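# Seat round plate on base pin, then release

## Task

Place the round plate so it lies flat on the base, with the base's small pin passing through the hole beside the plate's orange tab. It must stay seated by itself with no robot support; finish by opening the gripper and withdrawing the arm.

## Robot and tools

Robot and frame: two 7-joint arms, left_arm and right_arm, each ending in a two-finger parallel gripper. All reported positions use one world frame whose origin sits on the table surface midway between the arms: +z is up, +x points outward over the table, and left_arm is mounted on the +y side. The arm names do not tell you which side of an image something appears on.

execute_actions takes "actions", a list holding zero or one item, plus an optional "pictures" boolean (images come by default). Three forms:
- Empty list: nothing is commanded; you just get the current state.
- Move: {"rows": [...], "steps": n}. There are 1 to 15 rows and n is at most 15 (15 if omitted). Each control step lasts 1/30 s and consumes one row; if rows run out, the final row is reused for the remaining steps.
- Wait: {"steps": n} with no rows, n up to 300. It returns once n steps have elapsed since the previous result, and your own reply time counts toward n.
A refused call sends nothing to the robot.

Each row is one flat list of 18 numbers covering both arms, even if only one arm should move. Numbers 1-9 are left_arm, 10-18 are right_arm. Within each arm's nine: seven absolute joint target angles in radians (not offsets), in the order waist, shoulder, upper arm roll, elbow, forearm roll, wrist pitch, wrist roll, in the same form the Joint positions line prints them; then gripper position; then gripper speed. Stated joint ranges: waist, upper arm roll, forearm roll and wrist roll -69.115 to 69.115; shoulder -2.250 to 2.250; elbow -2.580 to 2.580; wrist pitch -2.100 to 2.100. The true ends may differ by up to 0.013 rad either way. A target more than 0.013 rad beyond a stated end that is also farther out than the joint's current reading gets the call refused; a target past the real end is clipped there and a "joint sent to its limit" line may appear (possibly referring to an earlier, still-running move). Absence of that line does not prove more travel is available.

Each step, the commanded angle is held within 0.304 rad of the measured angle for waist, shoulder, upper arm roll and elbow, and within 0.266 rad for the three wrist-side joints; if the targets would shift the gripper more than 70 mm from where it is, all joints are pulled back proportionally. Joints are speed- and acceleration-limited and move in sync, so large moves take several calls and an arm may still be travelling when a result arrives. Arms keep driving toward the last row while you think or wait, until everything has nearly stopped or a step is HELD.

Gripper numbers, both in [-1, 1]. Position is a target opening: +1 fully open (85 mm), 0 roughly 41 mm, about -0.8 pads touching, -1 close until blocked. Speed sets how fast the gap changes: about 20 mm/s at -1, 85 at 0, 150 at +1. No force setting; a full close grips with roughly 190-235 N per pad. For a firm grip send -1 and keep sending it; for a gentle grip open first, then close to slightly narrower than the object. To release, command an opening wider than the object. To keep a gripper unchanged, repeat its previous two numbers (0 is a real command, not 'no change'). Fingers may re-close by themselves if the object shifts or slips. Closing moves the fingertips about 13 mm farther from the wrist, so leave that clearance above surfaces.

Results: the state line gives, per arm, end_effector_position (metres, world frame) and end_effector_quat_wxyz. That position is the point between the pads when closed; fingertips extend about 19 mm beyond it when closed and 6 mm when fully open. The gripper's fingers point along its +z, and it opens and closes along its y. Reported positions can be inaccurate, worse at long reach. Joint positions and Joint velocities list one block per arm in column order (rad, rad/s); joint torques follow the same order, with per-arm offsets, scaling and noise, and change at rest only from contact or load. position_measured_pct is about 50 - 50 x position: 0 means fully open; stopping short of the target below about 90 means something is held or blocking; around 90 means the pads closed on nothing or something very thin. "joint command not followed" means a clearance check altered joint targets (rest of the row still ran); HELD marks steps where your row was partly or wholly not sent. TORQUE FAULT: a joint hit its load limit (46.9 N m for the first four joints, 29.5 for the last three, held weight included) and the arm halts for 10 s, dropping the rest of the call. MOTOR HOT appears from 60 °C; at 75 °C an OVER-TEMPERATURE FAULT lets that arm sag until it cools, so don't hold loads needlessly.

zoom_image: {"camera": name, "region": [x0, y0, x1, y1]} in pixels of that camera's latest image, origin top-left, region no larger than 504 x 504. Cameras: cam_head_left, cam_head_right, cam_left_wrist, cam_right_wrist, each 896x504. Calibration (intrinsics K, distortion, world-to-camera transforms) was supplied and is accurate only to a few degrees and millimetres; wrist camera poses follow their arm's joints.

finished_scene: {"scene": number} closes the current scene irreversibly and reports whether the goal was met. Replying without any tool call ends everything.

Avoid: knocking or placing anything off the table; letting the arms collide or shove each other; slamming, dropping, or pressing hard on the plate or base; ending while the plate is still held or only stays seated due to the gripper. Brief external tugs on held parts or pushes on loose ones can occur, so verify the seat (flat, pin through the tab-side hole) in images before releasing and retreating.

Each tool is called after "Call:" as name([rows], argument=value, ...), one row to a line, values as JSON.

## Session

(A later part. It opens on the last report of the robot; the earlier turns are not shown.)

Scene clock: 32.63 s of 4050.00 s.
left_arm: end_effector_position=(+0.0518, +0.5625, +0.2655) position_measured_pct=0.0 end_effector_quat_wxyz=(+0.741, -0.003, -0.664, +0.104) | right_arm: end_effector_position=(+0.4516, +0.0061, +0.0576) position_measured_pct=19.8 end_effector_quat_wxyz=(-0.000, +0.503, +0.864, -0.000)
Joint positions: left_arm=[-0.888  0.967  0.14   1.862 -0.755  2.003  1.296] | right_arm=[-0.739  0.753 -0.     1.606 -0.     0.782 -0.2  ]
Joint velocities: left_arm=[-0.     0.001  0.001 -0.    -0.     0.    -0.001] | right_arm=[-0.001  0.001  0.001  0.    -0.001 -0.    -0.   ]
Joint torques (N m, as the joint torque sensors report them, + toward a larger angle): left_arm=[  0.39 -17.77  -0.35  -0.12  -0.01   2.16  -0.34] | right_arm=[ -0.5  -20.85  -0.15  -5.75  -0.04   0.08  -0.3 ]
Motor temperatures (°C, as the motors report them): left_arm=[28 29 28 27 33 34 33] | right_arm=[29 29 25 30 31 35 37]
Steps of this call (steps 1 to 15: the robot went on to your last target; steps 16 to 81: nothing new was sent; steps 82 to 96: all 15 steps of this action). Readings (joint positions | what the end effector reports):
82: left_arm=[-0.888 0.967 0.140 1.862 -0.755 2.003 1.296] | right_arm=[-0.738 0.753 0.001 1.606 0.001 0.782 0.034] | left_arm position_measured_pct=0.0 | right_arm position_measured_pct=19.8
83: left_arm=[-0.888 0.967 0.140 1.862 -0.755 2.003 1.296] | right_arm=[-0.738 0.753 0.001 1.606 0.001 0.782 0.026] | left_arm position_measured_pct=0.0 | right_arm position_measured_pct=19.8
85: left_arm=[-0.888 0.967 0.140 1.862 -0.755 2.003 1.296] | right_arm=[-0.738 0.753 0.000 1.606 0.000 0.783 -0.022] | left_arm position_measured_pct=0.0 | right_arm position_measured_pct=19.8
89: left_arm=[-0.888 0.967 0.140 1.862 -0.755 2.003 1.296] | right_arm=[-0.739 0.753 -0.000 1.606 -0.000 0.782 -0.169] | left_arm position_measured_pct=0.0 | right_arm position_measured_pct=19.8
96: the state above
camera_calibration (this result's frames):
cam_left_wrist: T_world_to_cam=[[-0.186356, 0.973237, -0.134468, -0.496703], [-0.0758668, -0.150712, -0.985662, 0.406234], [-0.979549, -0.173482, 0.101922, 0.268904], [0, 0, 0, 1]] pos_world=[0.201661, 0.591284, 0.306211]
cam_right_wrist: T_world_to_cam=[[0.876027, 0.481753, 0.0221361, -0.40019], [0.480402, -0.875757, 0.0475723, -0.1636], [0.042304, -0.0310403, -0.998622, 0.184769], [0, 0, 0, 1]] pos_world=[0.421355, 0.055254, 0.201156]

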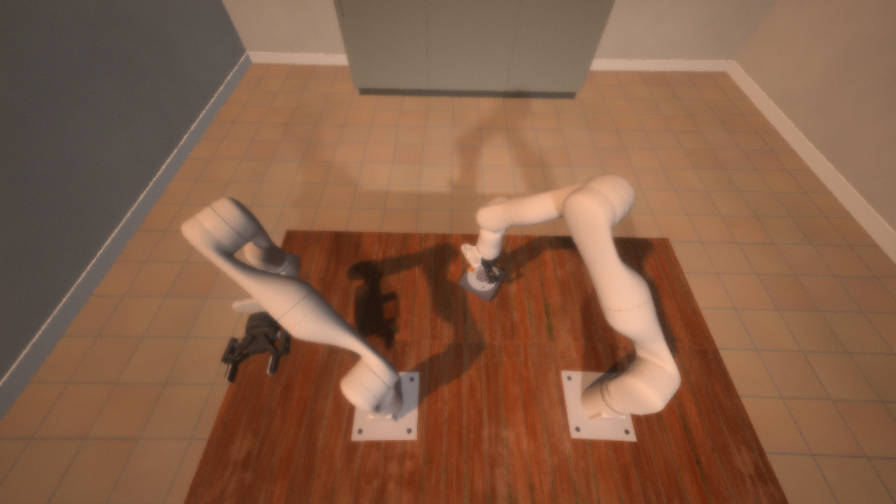

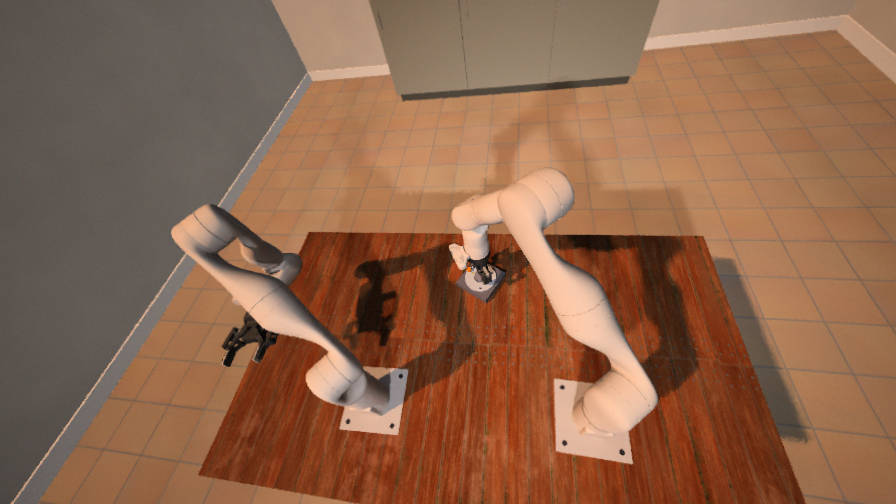

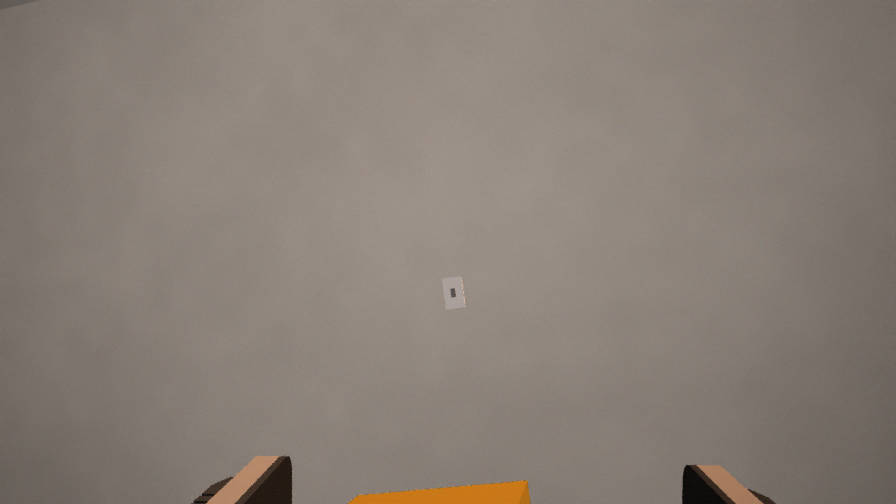

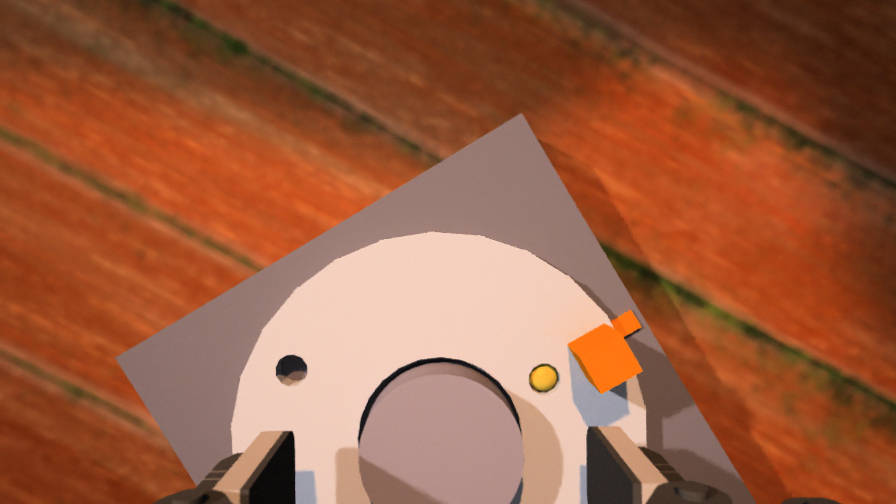

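It dropped. Retreat.

Call:
execute_actions([
  {"rows":[[-0.888,0.967,0.14,1.862,-0.755,2.003,1.296,1,0,-0.68,0.56,0,1.35,0,1.23,-0.2,0.6,0]]},
], pictures=false)

Call:
execute_actions([
  {"steps":15},
])

Scene clock: 36.53 s of 4050.00 s.
left_arm: end_effector_position=(+0.0518, +0.5625, +0.2655) position_measured_pct=0.0 end_effector_quat_wxyz=(+0.741, -0.003, -0.664, +0.104) | right_arm: end_effector_position=(+0.4810, -0.0070, +0.2157) position_measured_pct=19.8 end_effector_quat_wxyz=(+0.002, +0.527, +0.850, +0.006)
Joint positions: left_arm=[-0.888  0.967  0.14   1.862 -0.755  2.003  1.296] | right_arm=[-0.684  0.571  0.     1.363  0.     1.195 -0.2  ]
Joint velocities: left_arm=[ 0.     0.001  0.    -0.     0.    -0.    -0.001] | right_arm=[ 0.063 -0.217  0.007 -0.301  0.002  0.788  0.   ]
Joint torques (N m, as the joint torque sensors report them, + toward a larger angle): left_arm=[  0.03 -18.24  -0.77   0.03   0.11   2.05  -0.25] | right_arm=[ -1.36 -15.29  -0.56  -6.15  -0.17  -0.3   -0.21]
Motor temperatures (°C, as the motors report them): left_arm=[28 29 28 27 33 34 33] | right_arm=[29 30 25 30 31 35 37]
Steps of this call (steps 1 to 15: the robot went on to your last target; steps 16 to 90: nothing new was sent; then 0.40 s passed at rest; steps 91 to 105: all 15 steps of this action). Readings (joint positions | what the end effector reports):
91: left_arm=[-0.888 0.967 0.140 1.862 -0.755 2.003 1.296] | right_arm=[-0.739 0.752 -0.000 1.606 -0.000 0.783 -0.200] | left_arm position_measured_pct=0.0 | right_arm position_measured_pct=19.8
92: left_arm=[-0.888 0.967 0.140 1.862 -0.755 2.003 1.296] | right_arm=[-0.737 0.748 -0.000 1.602 -0.000 0.788 -0.200] | left_arm position_measured_pct=0.0 | right_arm position_measured_pct=19.8
94: left_arm=[-0.888 0.967 0.140 1.862 -0.755 2.003 1.296] | right_arm=[-0.731 0.728 -0.001 1.577 -0.000 0.815 -0.200] | left_arm position_measured_pct=0.0 | right_arm position_measured_pct=19.8
98: left_arm=[-0.888 0.967 0.140 1.862 -0.755 2.003 1.296] | right_arm=[-0.710 0.660 -0.000 1.485 -0.000 0.926 -0.200] | left_arm position_measured_pct=0.0 | right_arm position_measured_pct=19.8
105: the state above

Scene clock: 37.03 s of 4050.00 s.
left_arm: end_effector_position=(+0.0518, +0.5625, +0.2655) position_measured_pct=0.0 end_effector_quat_wxyz=(+0.741, -0.003, -0.664, +0.104) | right_arm: end_effector_position=(+0.4783, -0.0112, +0.2254) position_measured_pct=19.8 end_effector_quat_wxyz=(+0.000, +0.528, +0.849, +0.001)
Joint positions: left_arm=[-0.888  0.967  0.14   1.862 -0.755  2.003  1.296] | right_arm=[-0.68  0.56  0.    1.35  0.    1.23 -0.2 ]
Joint velocities: left_arm=[-0.     0.     0.002  0.     0.     0.001 -0.003] | right_arm=[ 0.001 -0.001 -0.     0.    -0.     0.    -0.   ]
Joint torques (N m, as the joint torque sensors report them, + toward a larger angle): left_arm=[  0.56 -18.15  -0.32  -0.03  -0.23   2.49  -0.21] | right_arm=[ -0.61 -19.58  -0.26  -8.08  -0.11   0.04  -0.25]
Motor temperatures (°C, as the motors report them): left_arm=[28 29 28 27 33 34 33] | right_arm=[29 30 25 30 31 35 37]
Steps of this call (steps 1 to 15: the robot went on to your last target). Readings (joint positions | what the end effector reports):
1: left_arm=[-0.888 0.967 0.140 1.862 -0.755 2.003 1.296] | right_arm=[-0.682 0.565 0.001 1.355 0.000 1.216 -0.200] | left_arm position_measured_pct=0.0 | right_arm position_measured_pct=19.8
2: left_arm=[-0.888 0.967 0.140 1.862 -0.755 2.003 1.296] | right_arm=[-0.681 0.563 0.001 1.351 0.000 1.226 -0.200] | left_arm position_measured_pct=0.0 | right_arm position_measured_pct=19.8
4: left_arm=[-0.888 0.967 0.140 1.862 -0.755 2.003 1.296] | right_arm=[-0.681 0.562 0.000 1.350 0.000 1.230 -0.200] | left_arm position_measured_pct=0.0 | right_arm position_measured_pct=19.8
8: left_arm=[-0.888 0.967 0.140 1.862 -0.755 2.003 1.296] | right_arm=[-0.680 0.560 0.000 1.350 0.000 1.230 -0.200] | left_arm position_measured_pct=0.0 | right_arm position_measured_pct=19.8
15: the state above
camera_calibration (this result's frames):
cam_left_wrist: T_world_to_cam=[[-0.186356, 0.973237, -0.134468, -0.496703], [-0.075867, -0.150712, -0.985662, 0.406234], [-0.979549, -0.173482, 0.101923, 0.268904], [0, 0, 0, 1]] pos_world=[0.201661, 0.591284, 0.306211]
cam_right_wrist: T_world_to_cam=[[0.902862, 0.429279, 0.0236542, -0.432677], [0.42791, -0.902586, 0.0472456, -0.17473], [0.0416315, -0.0325344, -0.998603, 0.350966], [0, 0, 0, 1]] pos_world=[0.450805, 0.0394491, 0.368965]

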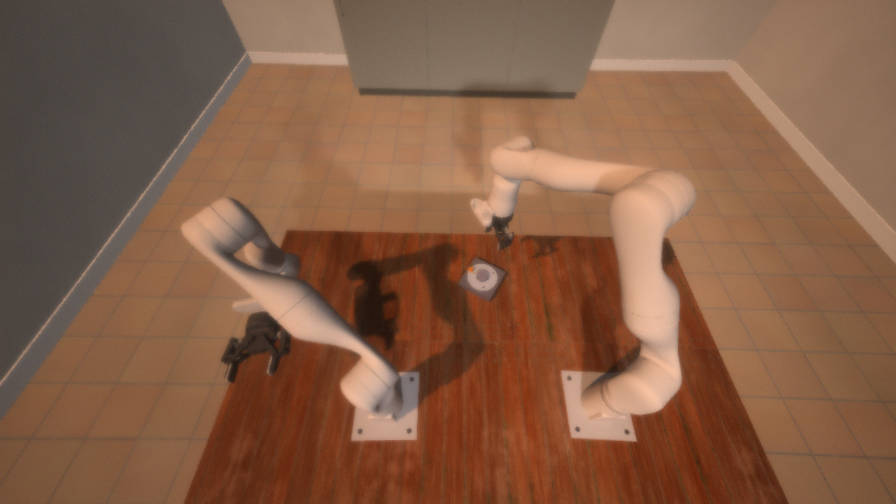

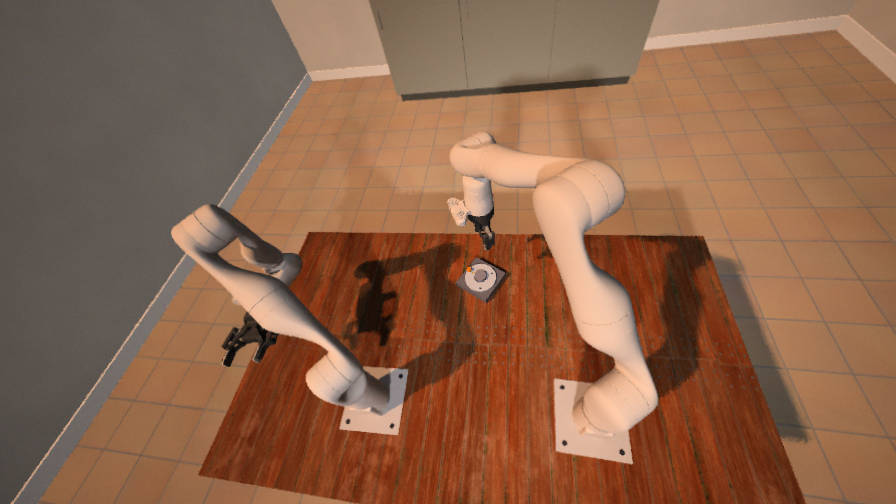

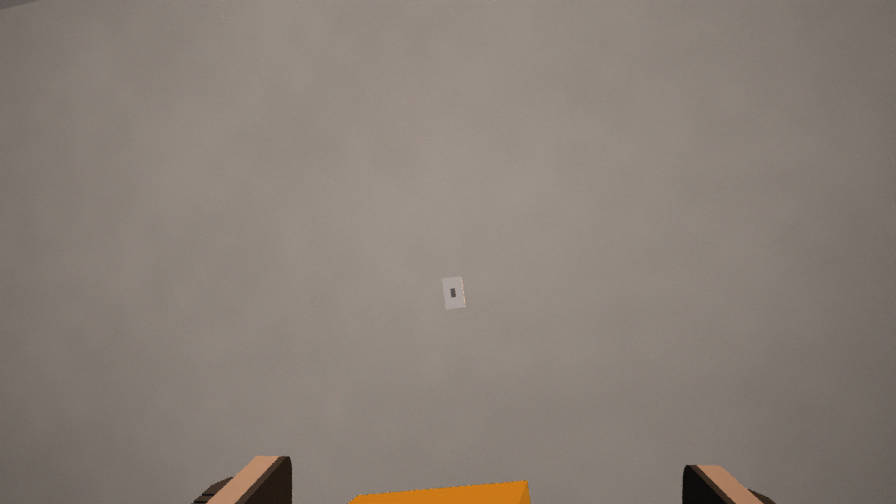

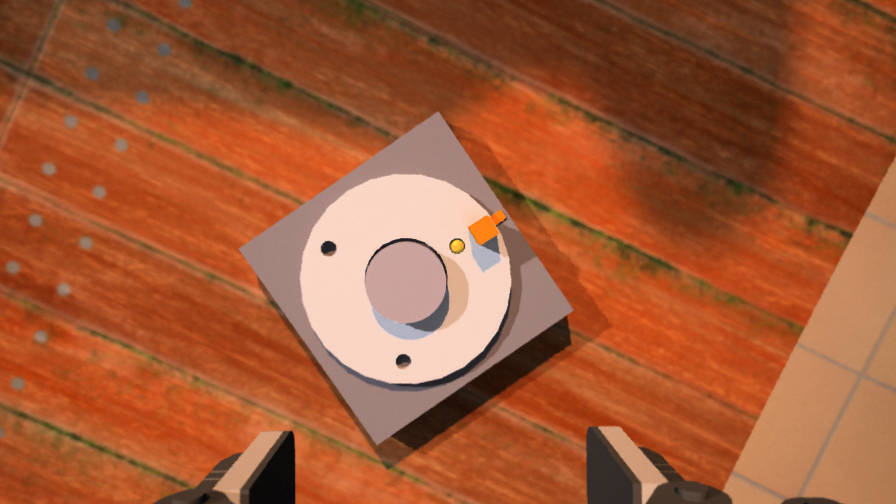

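Call:
finished_scene(scene=2)

The scene is finished: the task was done.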